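## Task

White is to play: give checkmate to Black with a single move. Apart from the squares the move involves, each square must end with exactly the contents it started with. Every piece left on the board must stand upright and sit wholly within one square. Nothing may count as finished if it stays in place only because the robot is still holding or propping it.

## Robot and tools

Robot: two arms, left_arm and right_arm, each with a parallel two-finger gripper and a wrist camera (cam_left_wrist, cam_right_wrist, both 504x504 fisheye). The names are labels only; left_arm sits on the +y side.

Frame: one shared scene frame for both arms. Origin on the table top midway between the arms, +x pointing out over the table, +z up. Positions are in metres, orientations are quaternions written w first (qw, qx, qy, qz). Printed hand positions can be slightly off, more so at long reach.

Gripper geometry: fingers point along the gripper's +z axis and close along its x axis. The reported end_effector_position is the point between the pads; fingertips extend 17.5 mm past it. A pure rotation pivots about that point. A flat block protrudes roughly 9 cm toward the gripper's -y side and rotates with it, so watch it near pieces.

The 20-number row (used by execute_actions and move): one flat list covering both arms. Numbers 1-10 are left_arm: x, y, z, qw, qx, qy, qz (an absolute target pose for the gripper in the scene frame, not an offset), then gripper position, force_limit, speed. Numbers 11-20 are the same ten for right_arm. Always send all 20, even if one arm should not move. The last three of each arm are scaled to [-1, 1]: position +1 = open 50 mm, about -0.65 = pads touching, -1 = close until something blocks; force_limit -1/0/+1 = about 20/102/185 N per pad; speed -1/0/+1 = 20/85/150 mm/s. To leave an arm alone, repeat its last pose exactly (including the quaternion you sent, not the drifted reported one) and its last three finger numbers; a 0 there is a real command. A target more than 0.6 m from that arm's last reported position along any gripper axis gets the call refused. Each step the commanded pose is also clipped to within 70 mm and 16 degrees of the measured pose.

Tools:
- execute_actions {actions, pictures}: actions is a list of at most one item. Empty list = look only. {rows: [...], steps: n} runs up to 15 steps of 1/30 s, one row per step, last row repeated if rows run out (default 15). {steps: n} without rows is a wait up to 300 steps counted from the last result. pictures (bool) toggles images.
- move {target, speed}: target is one 20-number row; each gripper follows a straight line to its pose, both finishing together, 0.5 to 10 s (cut off at 10 s). speed in m/s, 0.002 to 0.5, default 0.25; rotation limited to twice that in rad/s. Finger numbers apply at the start. No collision avoidance, including between the arms.
- wait {seconds}: 0 to 10 s, nothing new sent.
- zoom_image {camera, region}: region [x0, y0, x1, y1] in that camera's pixels, origin top-left, at most 504x504.
- finished_scene {scene}: scene number 1 or 2; ends that scene irreversibly and reports success; the next task arrives in its result.

Results: a state line per arm with position, quaternion and velocities; a Hand target line showing where the controller is driving each gripper; gripper object_status (0 moving, 1 blocked while opening, 2 blocked while closing = holding, 3 reached requested opening or pads met = likely nothing held); position_measured in counts, opening about (250 - counts) x 0.202 mm; flange force estimate (noisy, includes held weight, may read no reading). HELD marks steps whose command was blocked by the clearance check; pose unreachable names the arm affected. move adds a move: line with the ending (done, off_target, moving, held, fault), limits (paced = pose clipped, held = steps blocked, after which the arm may jump fast) and each gripper's remaining distance. MOTOR HOT warns of heating from holding loads.

Typical sequence: look and zoom to identify pieces and square labels, decide the mating move, open the gripper above the piece, descend, close with -1 and confirm status 2, lift clear of neighbours, carry, lower gently onto the target square centre, open, retreat. For a capture, remove the captured piece first and set it down off the board but on the table.

Avoid: knocking pieces over or out of their squares, dropping anything, pushing anything off the table, driving targets past a contact (arms are stiff; a torque limit or 144 N outside force triggers a 10 s fault stop), fast moves near contact, and letting the arms collide. A brief tug on a held piece can occur, so grip firmly.

Each tool is called after "Emit:" by a JSON object that holds its "op" and its "data".

## Session

Emit:
{"op": "execute_actions", "data": {"actions": []}}

Scene clock: 0.00 s of 4000.00 s.
left_arm: end_effector_position=(+0.7344, -0.0595, +0.1356) position_measured=3 object_status=3 end_effector_quat_wxyz=(+0.098, +0.959, +0.266, -0.017) end_effector_velocity=(-0.000, +0.000, -0.001) end_effector_angular_velocity=(+0.001, +0.002, +0.000) | right_arm: end_effector_position=(+0.5632, -0.5985, +0.3538) position_measured=3 object_status=3 end_effector_quat_wxyz=(+0.124, +0.897, -0.424, -0.030) end_effector_velocity=(+0.001, -0.000, -0.000) end_effector_angular_velocity=(-0.000, -0.001, +0.000)
Joint positions: left_arm=[-0.599  0.511  1.535 -0.179  0.969  0.484] | right_arm=[-0.164  0.152  1.619 -0.193  1.539  2.506]
Joint velocities: left_arm=[-0.     0.001 -0.    -0.     0.001 -0.   ] | right_arm=[-0.     0.001 -0.    -0.    -0.002 -0.   ]
Flange force (N, the push that the arm receives, along the gripper's own x y z axes): no reading
Hand target (left_arm): +0.734, -0.059, +0.136; +0.098, +0.959, +0.266, -0.017
Hand target (right_arm): +0.563, -0.598, +0.354; +0.124, +0.897, -0.424, -0.030

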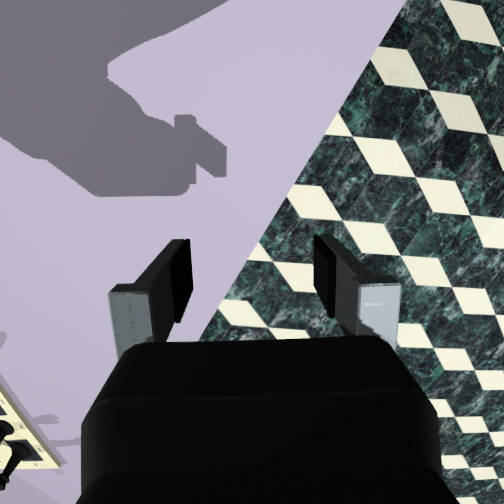

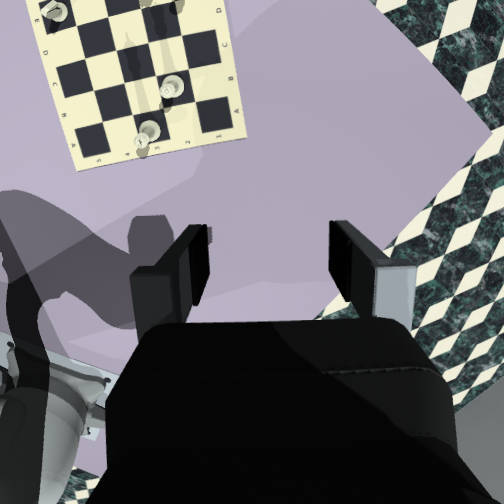

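Emit:
{"op": "move", "data": {"target": [0.5,0.25,0.3,0,1,0,0,1,0,0,0.55,-0.42,0.42,0,1,0,0,1,0,0], "speed": 0.3}}

Scene clock: 12.63 s of 4000.00 s.
left_arm: end_effector_position=(+0.4995, +0.2500, +0.2993) position_measured=3 object_status=3 end_effector_quat_wxyz=(-0.000, +1.000, -0.000, -0.000) end_effector_velocity=(+0.000, +0.001, +0.001) end_effector_angular_velocity=(-0.000, -0.002, +0.000) | right_arm: end_effector_position=(+0.5496, -0.4199, +0.4201) position_measured=3 object_status=3 end_effector_quat_wxyz=(+0.000, +1.000, +0.000, +0.000) end_effector_velocity=(-0.001, -0.000, -0.001) end_effector_angular_velocity=(-0.001, +0.004, -0.001)
Joint positions: left_arm=[-0.484 -0.108  1.98   0.     1.27   1.048] | right_arm=[ 0.017  0.098  1.554 -0.     1.49   1.779]
Joint velocities: left_arm=[ 0.001 -0.002 -0.001  0.001  0.001  0.   ] | right_arm=[-0.     0.001  0.     0.     0.003  0.001]
Flange force (N, the push that the arm receives, along the gripper's own x y z axes): left_arm=[-2.8 -3.3 -2.0] | right_arm=[1.3 0.7 -2.3]
Hand target (left_arm): +0.499, +0.250, +0.299; -0.000, +1.000, -0.000, +0.000
Hand target (right_arm): +0.550, -0.420, +0.420; +0.000, +1.000, +0.000, -0.000
Off the commanded pose (left_arm): 0.001 m, 0 deg.
Off the commanded pose (right_arm): 0.000 m, 0 deg.
After step 90, 7.70 s passed at rest.
move: done

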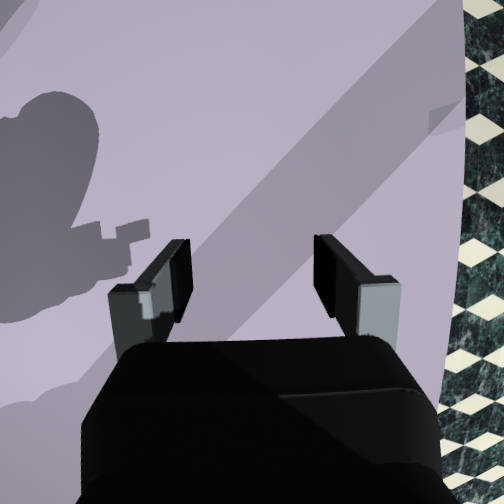

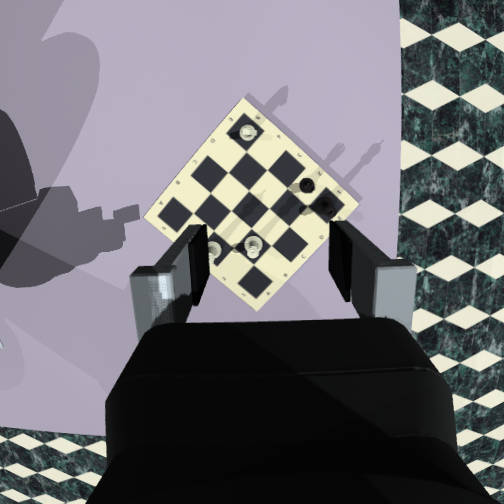

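Emit:
{"op": "zoom_image", "data": {"camera": "cam_right_wrist", "region": [130, 70, 400, 320]}}

Region (130, 70, 400, 320) of cam_right_wrist's 504x504 image, scaled by 1.867, with more detail than that image has; it fills the top 467 rows of this view, and the rest is white.

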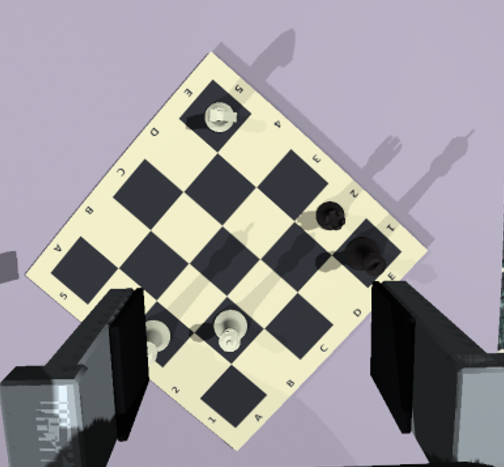

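Emit:
{"op": "move", "data": {"target": [0.5,0.25,0.3,0,1,0,0,1,0,0,0.55,-0.55,0.36,0,1,0,0,1,0,0], "speed": 0.3}}

Emit:
{"op": "zoom_image", "data": {"camera": "cam_right_wrist", "region": [110, 0, 410, 250]}}

Scene clock: 26.60 s of 4000.00 s.
left_arm: end_effector_position=(+0.5000, +0.2500, +0.3000) position_measured=3 object_status=3 end_effector_quat_wxyz=(-0.000, +1.000, -0.000, +0.000) end_effector_velocity=(+0.000, -0.000, +0.000) end_effector_angular_velocity=(-0.001, -0.001, -0.000) | right_arm: end_effector_position=(+0.5503, -0.5501, +0.3602) position_measured=3 object_status=3 end_effector_quat_wxyz=(-0.000, +1.000, -0.000, +0.000) end_effector_velocity=(+0.000, -0.000, -0.001) end_effector_angular_velocity=(-0.000, +0.001, +0.000)
Joint positions: left_arm=[-0.484 -0.108  1.978  0.     1.271  1.048] | right_arm=[-0.197  0.079  1.683  0.     1.379  1.566]
Joint velocities: left_arm=[-0.    -0.    -0.    -0.    -0.001 -0.   ] | right_arm=[-0.     0.002  0.001 -0.    -0.001 -0.001]
Flange force (N, the push that the arm receives, along the gripper's own x y z axes): left_arm=[-1.4 -2.0 0.0] | right_arm=[-1.8 0.2 -1.1]
Hand target (left_arm): +0.500, +0.250, +0.300; -0.000, +1.000, -0.000, +0.000
Hand target (right_arm): +0.550, -0.550, +0.360; -0.000, +1.000, -0.000, +0.000
Off the commanded pose (left_arm): 0.000 m, 0 deg.
Off the commanded pose (right_arm): 0.000 m, 0 deg.
After step 90, 10.10 s passed at rest.
move: done

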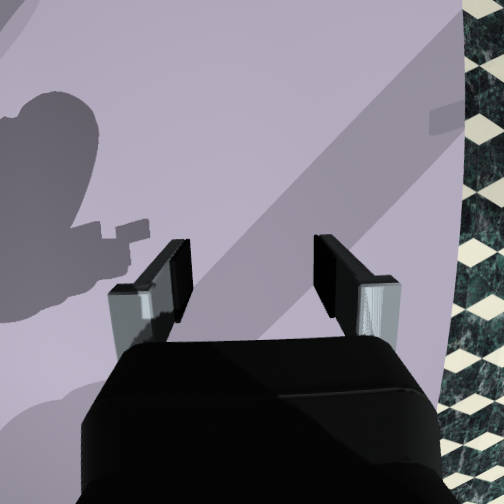

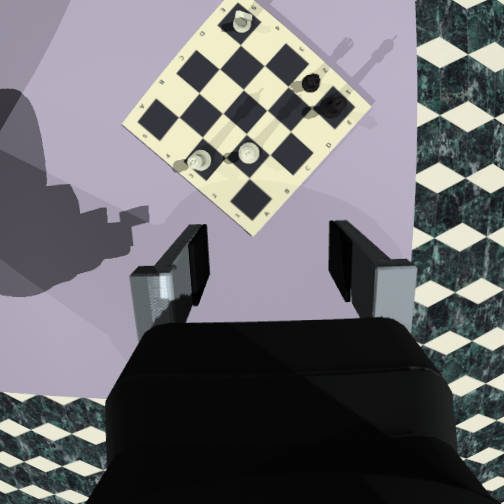

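Region (110, 0, 410, 250) of cam_right_wrist's 504x504 image, scaled by 1.680, with more detail than that image has.

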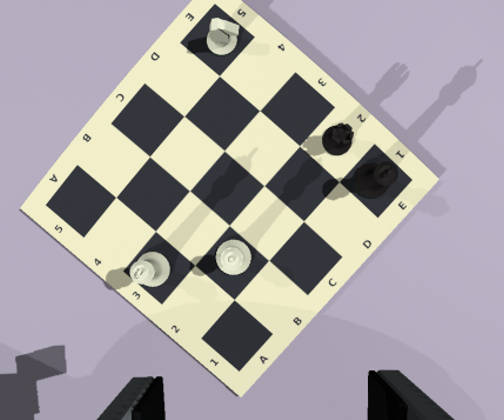

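Emit:
{"op": "move", "data": {"target": [0.5,0.25,0.3,0,1,0,0,1,0,0,0.545,-0.50,0.16,0,0.7071,0.7071,0,1,0,0], "speed": 0.3}}

Scene clock: 52.83 s of 4000.00 s.
left_arm: end_effector_position=(+0.5000, +0.2500, +0.3000) position_measured=3 object_status=3 end_effector_quat_wxyz=(-0.000, +1.000, -0.000, -0.000) end_effector_velocity=(-0.000, -0.000, -0.001) end_effector_angular_velocity=(+0.001, +0.001, -0.001) | right_arm: end_effector_position=(+0.5449, -0.4999, +0.1599) position_measured=3 object_status=3 end_effector_quat_wxyz=(+0.000, +0.707, +0.707, -0.000) end_effector_velocity=(-0.000, +0.000, +0.000) end_effector_angular_velocity=(+0.000, +0.000, +0.000)
Joint positions: left_arm=[-0.484 -0.108  1.978 -0.     1.271  1.048] | right_arm=[-0.076  0.242  1.876 -0.     1.024  0.117]
Joint velocities: left_arm=[-0.001  0.001  0.001  0.    -0.     0.   ] | right_arm=[-0.    -0.     0.001  0.    -0.    -0.   ]
Flange force (N, the push that the arm receives, along the gripper's own x y z axes): left_arm=[-3.8 -3.0 -0.2] | right_arm=[0.8 0.2 -2.7]
Hand target (left_arm): +0.500, +0.250, +0.300; -0.000, +1.000, +0.000, -0.000
Hand target (right_arm): +0.545, -0.500, +0.160; +0.000, +0.707, +0.707, -0.000
Off the commanded pose (left_arm): 0.000 m, 0 deg.
Off the commanded pose (right_arm): 0.000 m, 0 deg.
After step 90, 20.23 s passed at rest.
move: done

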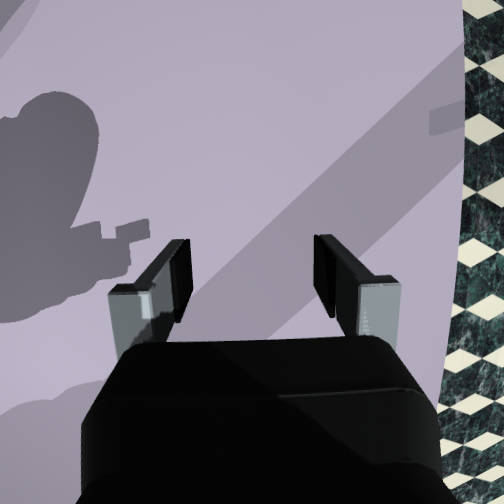

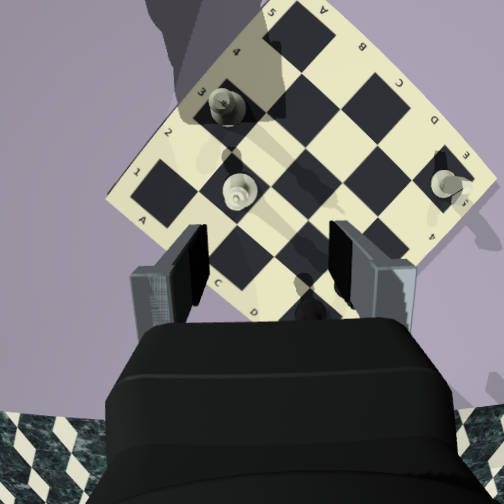

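Emit:
{"op": "move", "data": {"target": [0.5,0.25,0.3,0,1,0,0,1,0,0,0.537,-0.517,0.10,0,0.7071,0.7071,0,1,0,0], "speed": 0.15}}

Scene clock: 65.73 s of 4000.00 s.
left_arm: end_effector_position=(+0.5000, +0.2500, +0.3000) position_measured=3 object_status=3 end_effector_quat_wxyz=(-0.000, +1.000, +0.000, -0.000) end_effector_velocity=(-0.000, -0.000, +0.001) end_effector_angular_velocity=(-0.000, -0.000, -0.001) | right_arm: end_effector_position=(+0.5371, -0.5170, +0.1000) position_measured=3 object_status=3 end_effector_quat_wxyz=(+0.000, +0.707, +0.707, +0.000) end_effector_velocity=(-0.000, -0.000, -0.000) end_effector_angular_velocity=(-0.000, +0.001, -0.001)
Joint positions: left_arm=[-0.484 -0.108  1.978 -0.     1.271  1.048] | right_arm=[-0.102  0.285  1.947 -0.     0.909  0.09 ]
Joint velocities: left_arm=[-0.001 -0.001 -0.    -0.     0.001 -0.   ] | right_arm=[-0.     0.     0.    -0.     0.     0.001]
Flange force (N, the push that the arm receives, along the gripper's own x y z axes): left_arm=[-4.8 0.0 -1.5] | right_arm=[0.1 1.7 -1.6]
Hand target (left_arm): +0.500, +0.250, +0.300; -0.000, +1.000, -0.000, -0.000
Hand target (right_arm): +0.537, -0.517, +0.100; +0.000, +0.707, +0.707, -0.000
Off the commanded pose (left_arm): 0.000 m, 0 deg.
Off the commanded pose (right_arm): 0.000 m, 0 deg.
After step 90, 9.13 s passed at rest.
move: done

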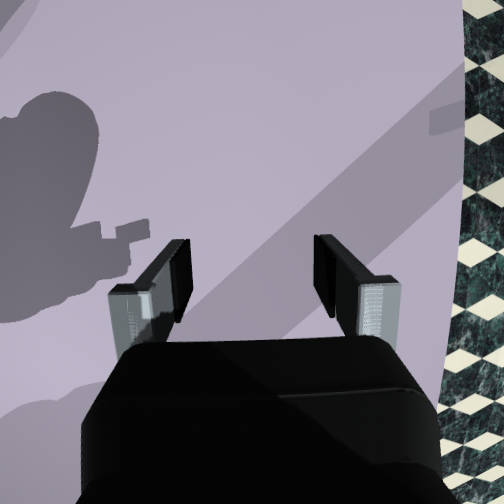

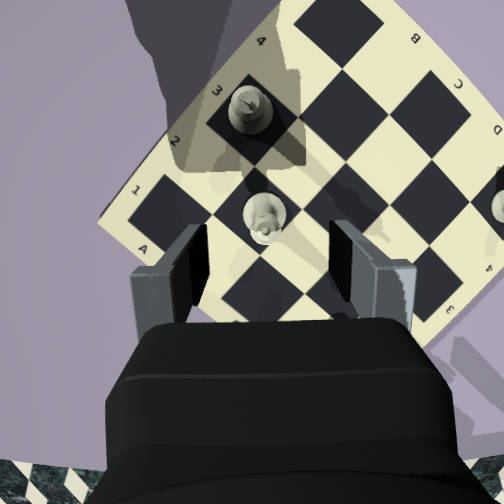

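Emit:
{"op": "move", "data": {"target": [0.5,0.25,0.3,0,1,0,0,1,0,0,0.537,-0.517,0.052,0,0.7071,0.7071,0,1,0,0], "speed": 0.08}}

Scene clock: 82.20 s of 4000.00 s.
left_arm: end_effector_position=(+0.5000, +0.2500, +0.3000) position_measured=3 object_status=3 end_effector_quat_wxyz=(-0.000, +1.000, +0.000, -0.000) end_effector_velocity=(-0.000, +0.000, -0.000) end_effector_angular_velocity=(+0.000, +0.000, -0.000) | right_arm: end_effector_position=(+0.5370, -0.5170, +0.0520) position_measured=3 object_status=3 end_effector_quat_wxyz=(+0.000, +0.707, +0.707, +0.000) end_effector_velocity=(+0.000, +0.000, -0.000) end_effector_angular_velocity=(+0.001, -0.002, -0.000)
Joint positions: left_arm=[-0.484 -0.108  1.978  0.     1.271  1.048] | right_arm=[-0.102  0.34   1.981 -0.     0.821  0.09 ]
Joint velocities: left_arm=[-0. -0.  0.  0.  0. -0.] | right_arm=[ 0.    -0.     0.     0.    -0.002  0.   ]
Flange force (N, the push that the arm receives, along the gripper's own x y z axes): left_arm=[-5.3 0.5 0.0] | right_arm=[0.2 0.5 -1.1]
Hand target (left_arm): +0.500, +0.250, +0.300; -0.000, +1.000, -0.000, -0.000
Hand target (right_arm): +0.537, -0.517, +0.052; +0.000, +0.707, +0.707, -0.000
Off the commanded pose (left_arm): 0.000 m, 0 deg.
Off the commanded pose (right_arm): 0.000 m, 0 deg.
After step 90, 12.57 s passed at rest.
move: done

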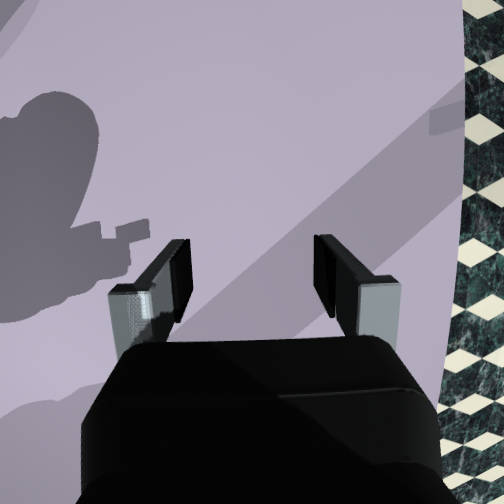

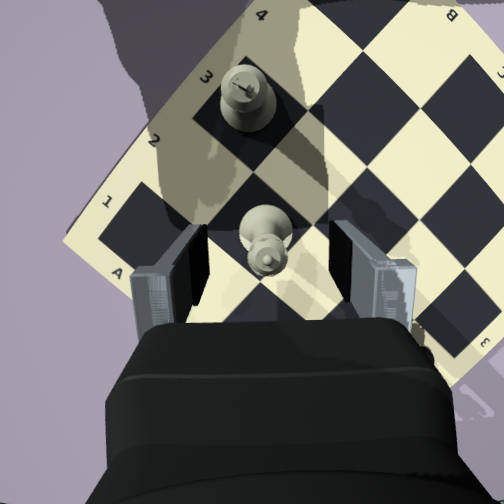

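Emit:
{"op": "move", "data": {"target": [0.5,0.25,0.3,0,1,0,0,1,0,0,0.537,-0.517,0.040,0,0.7071,0.7071,0,1,0,0], "speed": 0.05}}

Emit:
{"op": "move", "data": {"target": [0.5,0.25,0.3,0,1,0,0,1,0,0,0.537,-0.517,0.040,0,0.7071,0.7071,0,-1,-0.6,-0.5], "speed": 0.05}}

Scene clock: 93.23 s of 4000.00 s.
left_arm: end_effector_position=(+0.5000, +0.2500, +0.3000) position_measured=3 object_status=3 end_effector_quat_wxyz=(-0.000, +1.000, +0.000, -0.000) end_effector_velocity=(-0.000, -0.000, -0.000) end_effector_angular_velocity=(+0.001, +0.001, -0.001) | right_arm: end_effector_position=(+0.5370, -0.5170, +0.0400) position_measured=3 object_status=3 end_effector_quat_wxyz=(+0.000, +0.707, +0.707, -0.000) end_effector_velocity=(-0.000, +0.000, -0.001) end_effector_angular_velocity=(+0.000, +0.001, +0.000)
Joint positions: left_arm=[-0.484 -0.108  1.978 -0.     1.271  1.048] | right_arm=[-0.102  0.354  1.989 -0.     0.799  0.09 ]
Joint velocities: left_arm=[-0.001  0.     0.001 -0.     0.     0.   ] | right_arm=[ 0.     0.001  0.     0.001  0.    -0.   ]
Flange force (N, the push that the arm receives, along the gripper's own x y z axes): left_arm=[-2.0 -3.9 -0.5] | right_arm=[-0.7 0.2 -1.1]
Hand target (left_arm): +0.500, +0.250, +0.300; -0.000, +1.000, +0.000, -0.000
Hand target (right_arm): +0.537, -0.517, +0.040; +0.000, +0.707, +0.707, -0.000
Off the commanded pose (left_arm): 0.000 m, 0 deg.
Off the commanded pose (right_arm): 0.000 m, 0 deg.
After step 90, 7.33 s passed at rest.
move: done

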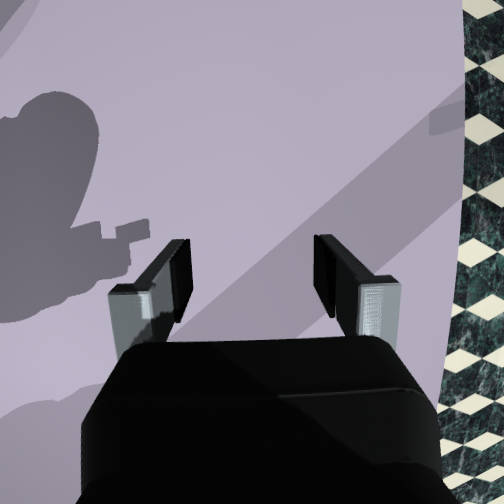

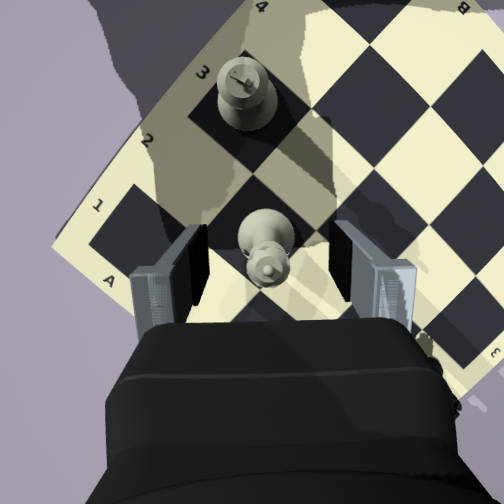

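Scene clock: 94.17 s of 4000.00 s.
left_arm: end_effector_position=(+0.5000, +0.2500, +0.3000) position_measured=3 object_status=3 end_effector_quat_wxyz=(-0.000, +1.000, +0.000, -0.000) end_effector_velocity=(-0.000, +0.000, +0.000) end_effector_angular_velocity=(-0.001, +0.000, +0.001) | right_arm: end_effector_position=(+0.5370, -0.5170, +0.0400) position_measured=186 object_status=2 end_effector_quat_wxyz=(+0.000, +0.707, +0.707, +0.000) end_effector_velocity=(-0.000, -0.000, -0.000) end_effector_angular_velocity=(-0.000, +0.001, +0.001)
Joint positions: left_arm=[-0.484 -0.108  1.978 -0.     1.271  1.048] | right_arm=[-0.102  0.354  1.989  0.     0.799  0.09 ]
Joint velocities: left_arm=[ 0.001 -0.001  0.    -0.001  0.    -0.   ] | right_arm=[ 0.     0.    -0.    -0.     0.001 -0.001]
Flange force (N, the push that the arm receives, along the gripper's own x y z axes): left_arm=[-1.5 -3.0 -0.8] | right_arm=[0.9 0.0 -2.7]
Hand target (left_arm): +0.500, +0.250, +0.300; -0.000, +1.000, +0.000, -0.000
Hand target (right_arm): +0.537, -0.517, +0.040; +0.000, +0.707, +0.707, +0.000
Off the commanded pose (left_arm): 0.000 m, 0 deg.
Off the commanded pose (right_arm): 0.000 m, 0 deg.
move: done

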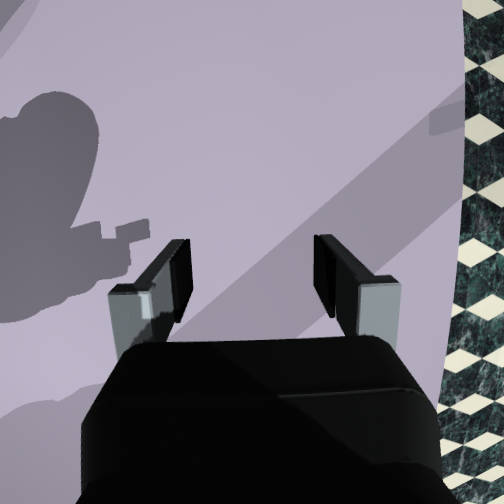

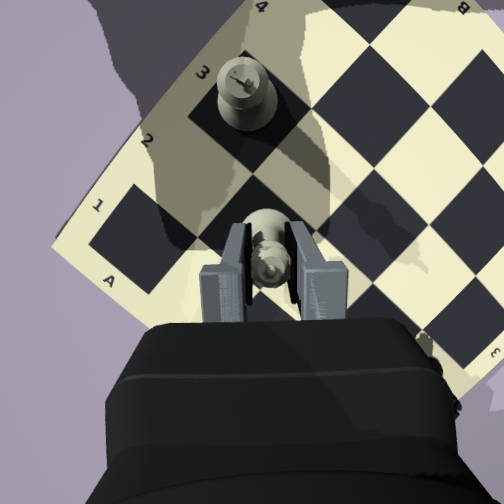

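Emit:
{"op": "move", "data": {"target": [0.5,0.25,0.3,0,1,0,0,1,0,0,0.537,-0.517,0.052,0,0.7071,0.7071,0,-1,-0.6,-0.5], "speed": 0.05}}

Emit:
{"op": "move", "data": {"target": [0.5,0.25,0.3,0,1,0,0,1,0,0,0.587,-0.5175,0.050,0,0.7071,0.7071,0,-1,-0.6,-0.5], "speed": 0.08}}

Emit:
{"op": "move", "data": {"target": [0.5,0.25,0.3,0,1,0,0,1,0,0,0.587,-0.5175,0.043,0,0.7071,0.7071,0,-1,-0.6,-0.5], "speed": 0.02}}

Scene clock: 102.63 s of 4000.00 s.
left_arm: end_effector_position=(+0.5000, +0.2500, +0.3000) position_measured=3 object_status=3 end_effector_quat_wxyz=(-0.000, +1.000, +0.000, -0.000) end_effector_velocity=(+0.000, -0.000, +0.001) end_effector_angular_velocity=(-0.000, -0.001, +0.000) | right_arm: end_effector_position=(+0.5370, -0.5170, +0.0520) position_measured=186 object_status=2 end_effector_quat_wxyz=(-0.000, +0.707, +0.707, -0.000) end_effector_velocity=(-0.001, -0.000, -0.001) end_effector_angular_velocity=(-0.000, +0.002, -0.000)
Joint positions: left_arm=[-0.484 -0.108  1.978 -0.     1.271  1.048] | right_arm=[-0.102  0.34   1.981  0.     0.821  0.09 ]
Joint velocities: left_arm=[ 0.    -0.001 -0.001  0.     0.    -0.   ] | right_arm=[-0.     0.001  0.001  0.     0.    -0.   ]
Flange force (N, the push that the arm receives, along the gripper's own x y z axes): left_arm=[-1.9 -0.1 -0.6] | right_arm=[1.3 -0.3 -1.6]
Hand target (left_arm): +0.500, +0.250, +0.300; -0.000, +1.000, +0.000, -0.000
Hand target (right_arm): +0.537, -0.517, +0.052; -0.000, +0.707, +0.707, +0.000
Off the commanded pose (left_arm): 0.000 m, 0 deg.
Off the commanded pose (right_arm): 0.000 m, 0 deg.
After step 90, 4.77 s passed at rest.
move: done

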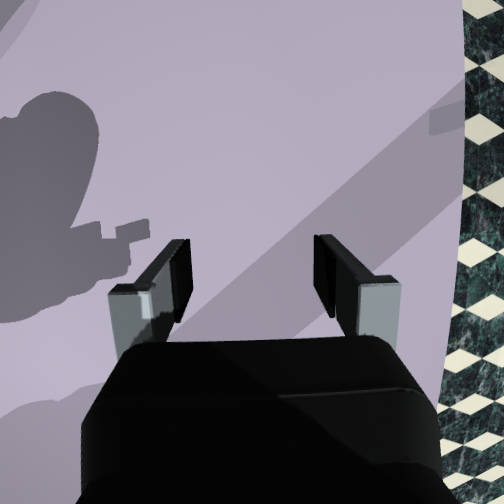

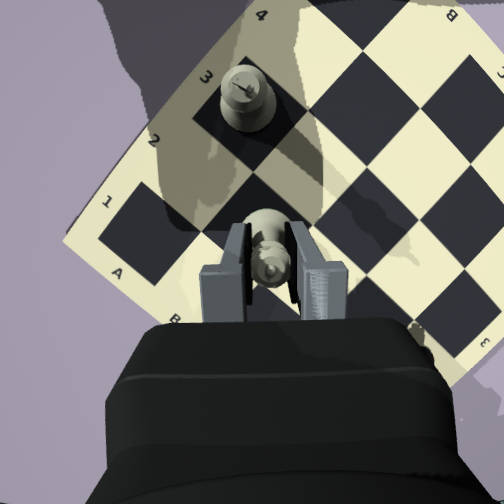

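Scene clock: 103.57 s of 4000.00 s.
left_arm: end_effector_position=(+0.5000, +0.2500, +0.3000) position_measured=3 object_status=3 end_effector_quat_wxyz=(-0.000, +1.000, +0.000, -0.000) end_effector_velocity=(-0.000, -0.000, +0.001) end_effector_angular_velocity=(-0.001, -0.000, -0.000) | right_arm: end_effector_position=(+0.5870, -0.5174, +0.0500) position_measured=186 object_status=2 end_effector_quat_wxyz=(-0.000, +0.707, +0.707, +0.000) end_effector_velocity=(+0.000, -0.000, -0.000) end_effector_angular_velocity=(-0.001, +0.000, +0.001)
Joint positions: left_arm=[-0.484 -0.108  1.978 -0.     1.271  1.048] | right_arm=[-0.109  0.405  1.885  0.     0.851  0.083]
Joint velocities: left_arm=[-0.    -0.    -0.001 -0.     0.001  0.   ] | right_arm=[ 0.     0.001 -0.    -0.001 -0.    -0.   ]
Flange force (N, the push that the arm receives, along the gripper's own x y z axes): left_arm=[-2.2 -1.9 -0.3] | right_arm=[0.1 0.4 -1.2]
Hand target (left_arm): +0.500, +0.250, +0.300; -0.000, +1.000, +0.000, -0.000
Hand target (right_arm): +0.587, -0.517, +0.050; -0.000, +0.707, +0.707, +0.000
Off the commanded pose (left_arm): 0.000 m, 0 deg.
Off the commanded pose (right_arm): 0.000 m, 0 deg.
move: done

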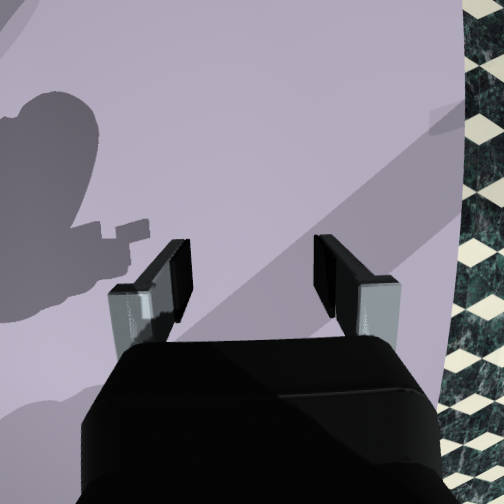

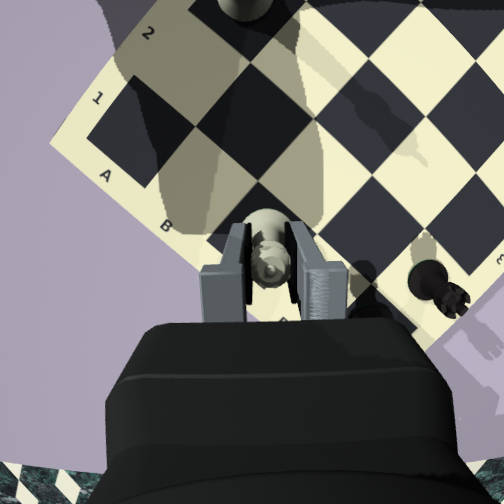

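Scene clock: 104.27 s of 4000.00 s.
left_arm: end_effector_position=(+0.5000, +0.2500, +0.3000) position_measured=3 object_status=3 end_effector_quat_wxyz=(-0.000, +1.000, +0.000, -0.000) end_effector_velocity=(-0.001, -0.001, -0.000) end_effector_angular_velocity=(-0.001, +0.001, -0.002) | right_arm: end_effector_position=(+0.5870, -0.5175, +0.0430) position_measured=186 object_status=2 end_effector_quat_wxyz=(-0.000, +0.707, +0.707, +0.000) end_effector_velocity=(-0.000, +0.000, +0.000) end_effector_angular_velocity=(-0.000, +0.001, +0.001)
Joint positions: left_arm=[-0.484 -0.108  1.978 -0.     1.271  1.048] | right_arm=[-0.11   0.413  1.889  0.     0.839  0.083]
Joint velocities: left_arm=[-0.002 -0.001  0.001 -0.001  0.    -0.   ] | right_arm=[ 0.    -0.     0.     0.     0.001 -0.   ]
Flange force (N, the push that the arm receives, along the gripper's own x y z axes): left_arm=[-2.8 0.6 -0.6] | right_arm=[1.2 1.3 -1.6]
Hand target (left_arm): +0.500, +0.250, +0.300; -0.000, +1.000, +0.000, -0.000
Hand target (right_arm): +0.587, -0.518, +0.043; +0.000, +0.707, +0.707, -0.000
Off the commanded pose (left_arm): 0.000 m, 0 deg.
Off the commanded pose (right_arm): 0.000 m, 0 deg.
move: done

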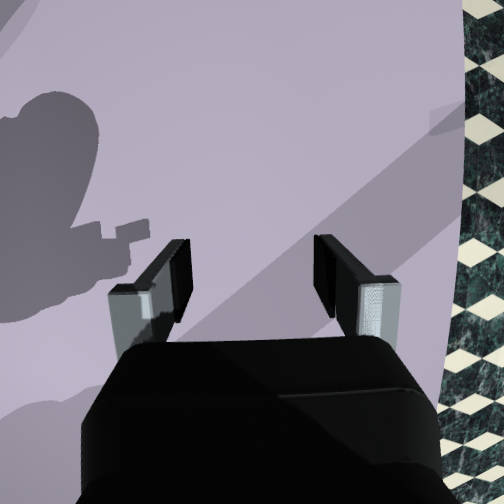

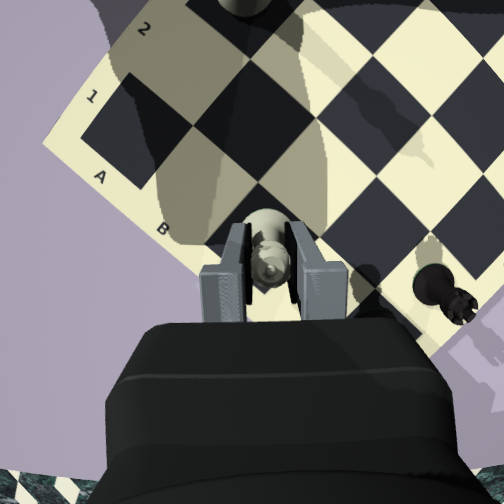

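Emit:
{"op": "move", "data": {"target": [0.5,0.25,0.3,0,1,0,0,1,0,0,0.5885,-0.5195,0.0407,0,0.7071,0.7071,0,-1,-0.6,-0.5], "speed": 0.01}}

Emit:
{"op": "move", "data": {"target": [0.5,0.25,0.3,0,1,0,0,1,0,0,0.5885,-0.5195,0.0407,0,0.7071,0.7071,0,0.4,-0.6,-0.5], "speed": 0.01}}

Emit:
{"op": "move", "data": {"target": [0.5,0.25,0.3,0,1,0,0,1,0,0,0.5885,-0.5195,0.13,0,0.7071,0.7071,0,0.4,-0.6,-0.5], "speed": 0.15}}

Scene clock: 116.40 s of 4000.00 s.
left_arm: end_effector_position=(+0.5000, +0.2500, +0.3000) position_measured=3 object_status=3 end_effector_quat_wxyz=(-0.000, +1.000, +0.000, -0.000) end_effector_velocity=(-0.000, +0.000, -0.001) end_effector_angular_velocity=(-0.001, -0.001, +0.001) | right_arm: end_effector_position=(+0.5885, -0.5195, +0.0407) position_measured=186 object_status=2 end_effector_quat_wxyz=(+0.000, +0.707, +0.707, -0.000) end_effector_velocity=(+0.001, +0.000, -0.000) end_effector_angular_velocity=(+0.000, -0.002, +0.001)
Joint positions: left_arm=[-0.484 -0.108  1.978 -0.     1.271  1.048] | right_arm=[-0.113  0.417  1.888 -0.     0.836  0.079]
Joint velocities: left_arm=[ 0.    -0.     0.001 -0.    -0.002 -0.   ] | right_arm=[ 0.001  0.001 -0.     0.    -0.002 -0.001]
Flange force (N, the push that the arm receives, along the gripper's own x y z axes): left_arm=[-1.9 -3.6 -0.3] | right_arm=[-1.3 1.1 -1.3]
Hand target (left_arm): +0.500, +0.250, +0.300; -0.000, +1.000, +0.000, -0.000
Hand target (right_arm): +0.589, -0.520, +0.041; +0.000, +0.707, +0.707, +0.000
Off the commanded pose (left_arm): 0.000 m, 0 deg.
Off the commanded pose (right_arm): 0.000 m, 0 deg.
After step 90, 8.43 s passed at rest.
move: done

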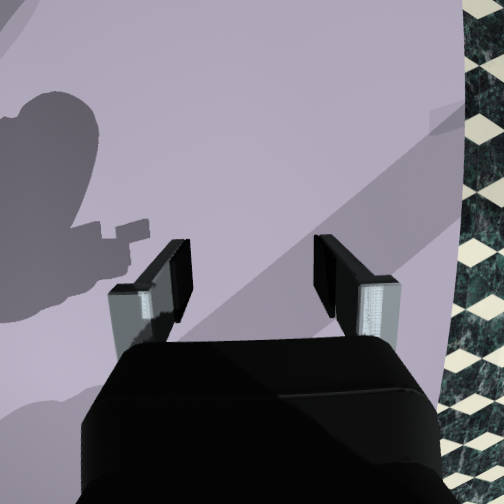

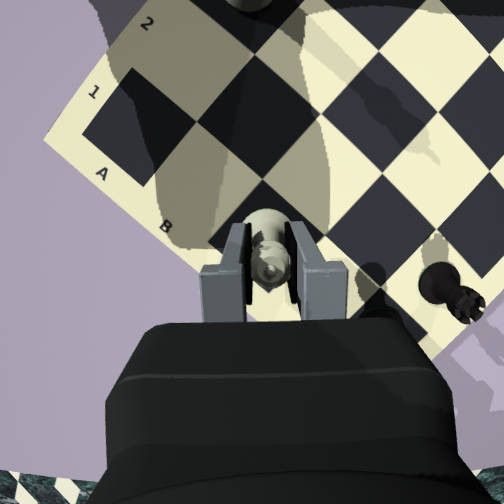

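Scene clock: 117.10 s of 4000.00 s.
left_arm: end_effector_position=(+0.5000, +0.2500, +0.3000) position_measured=3 object_status=3 end_effector_quat_wxyz=(-0.000, +1.000, +0.000, -0.000) end_effector_velocity=(-0.000, -0.000, -0.000) end_effector_angular_velocity=(-0.001, +0.000, -0.000) | right_arm: end_effector_position=(+0.5885, -0.5195, +0.0407) position_measured=92 object_status=3 end_effector_quat_wxyz=(+0.000, +0.707, +0.707, -0.000) end_effector_velocity=(+0.001, -0.000, +0.001) end_effector_angular_velocity=(-0.000, -0.001, +0.001)
Joint positions: left_arm=[-0.484 -0.108  1.978 -0.     1.271  1.048] | right_arm=[-0.113  0.417  1.888 -0.     0.836  0.079]
Joint velocities: left_arm=[-0.001 -0.     0.001 -0.001 -0.    -0.   ] | right_arm=[-0.    -0.001 -0.001 -0.     0.    -0.001]
Flange force (N, the push that the arm receives, along the gripper's own x y z axes): left_arm=[-3.3 -4.0 -2.6] | right_arm=[0.3 0.7 -2.2]
Hand target (left_arm): +0.500, +0.250, +0.300; -0.000, +1.000, -0.000, -0.000
Hand target (right_arm): +0.588, -0.519, +0.041; +0.000, +0.707, +0.707, +0.000
Off the commanded pose (left_arm): 0.000 m, 0 deg.
Off the commanded pose (right_arm): 0.000 m, 0 deg.
move: done

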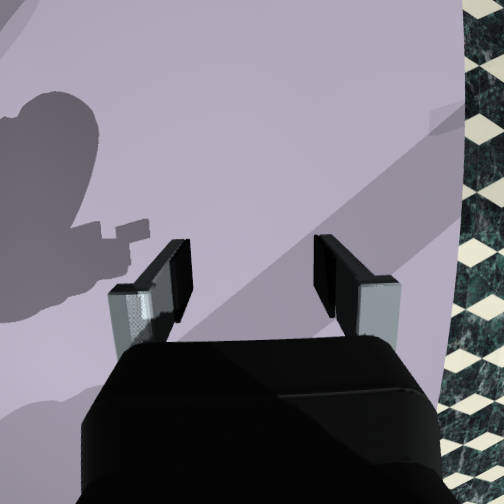

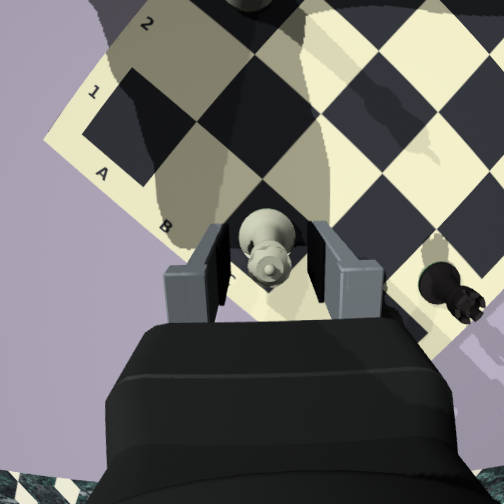

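Scene clock: 118.03 s of 4000.00 s.
left_arm: end_effector_position=(+0.5000, +0.2500, +0.3000) position_measured=3 object_status=3 end_effector_quat_wxyz=(-0.000, +1.000, +0.000, -0.000) end_effector_velocity=(-0.000, -0.001, +0.000) end_effector_angular_velocity=(-0.002, +0.000, +0.000) | right_arm: end_effector_position=(+0.5885, -0.5195, +0.1300) position_measured=92 object_status=3 end_effector_quat_wxyz=(-0.000, +0.707, +0.707, +0.000) end_effector_velocity=(+0.000, -0.000, +0.000) end_effector_angular_velocity=(-0.000, -0.001, -0.001)
Joint positions: left_arm=[-0.484 -0.108  1.978 -0.     1.271  1.048] | right_arm=[-0.113  0.326  1.824  0.     0.992  0.079]
Joint velocities: left_arm=[-0.001  0.    -0.001 -0.002 -0.    -0.   ] | right_arm=[-0.    -0.001  0.    -0.    -0.     0.001]
Flange force (N, the push that the arm receives, along the gripper's own x y z axes): left_arm=[-6.5 2.6 -0.2] | right_arm=[-0.3 0.4 -1.5]
Hand target (left_arm): +0.500, +0.250, +0.300; -0.000, +1.000, +0.000, -0.000
Hand target (right_arm): +0.589, -0.519, +0.130; -0.000, +0.707, +0.707, +0.000
Off the commanded pose (left_arm): 0.000 m, 0 deg.
Off the commanded pose (right_arm): 0.000 m, 0 deg.
move: done

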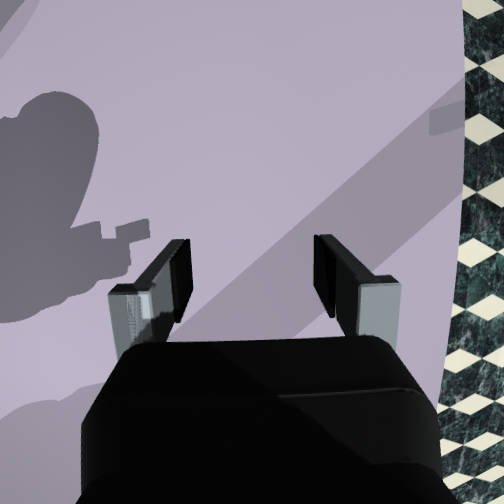

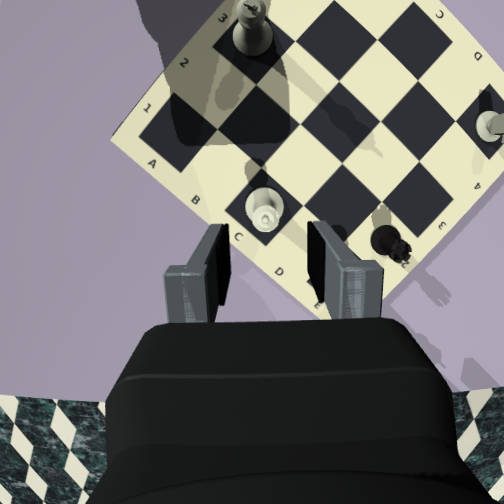

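Emit:
{"op": "finished_scene", "data": {"scene": 1}}

The scene is finished: the task was done.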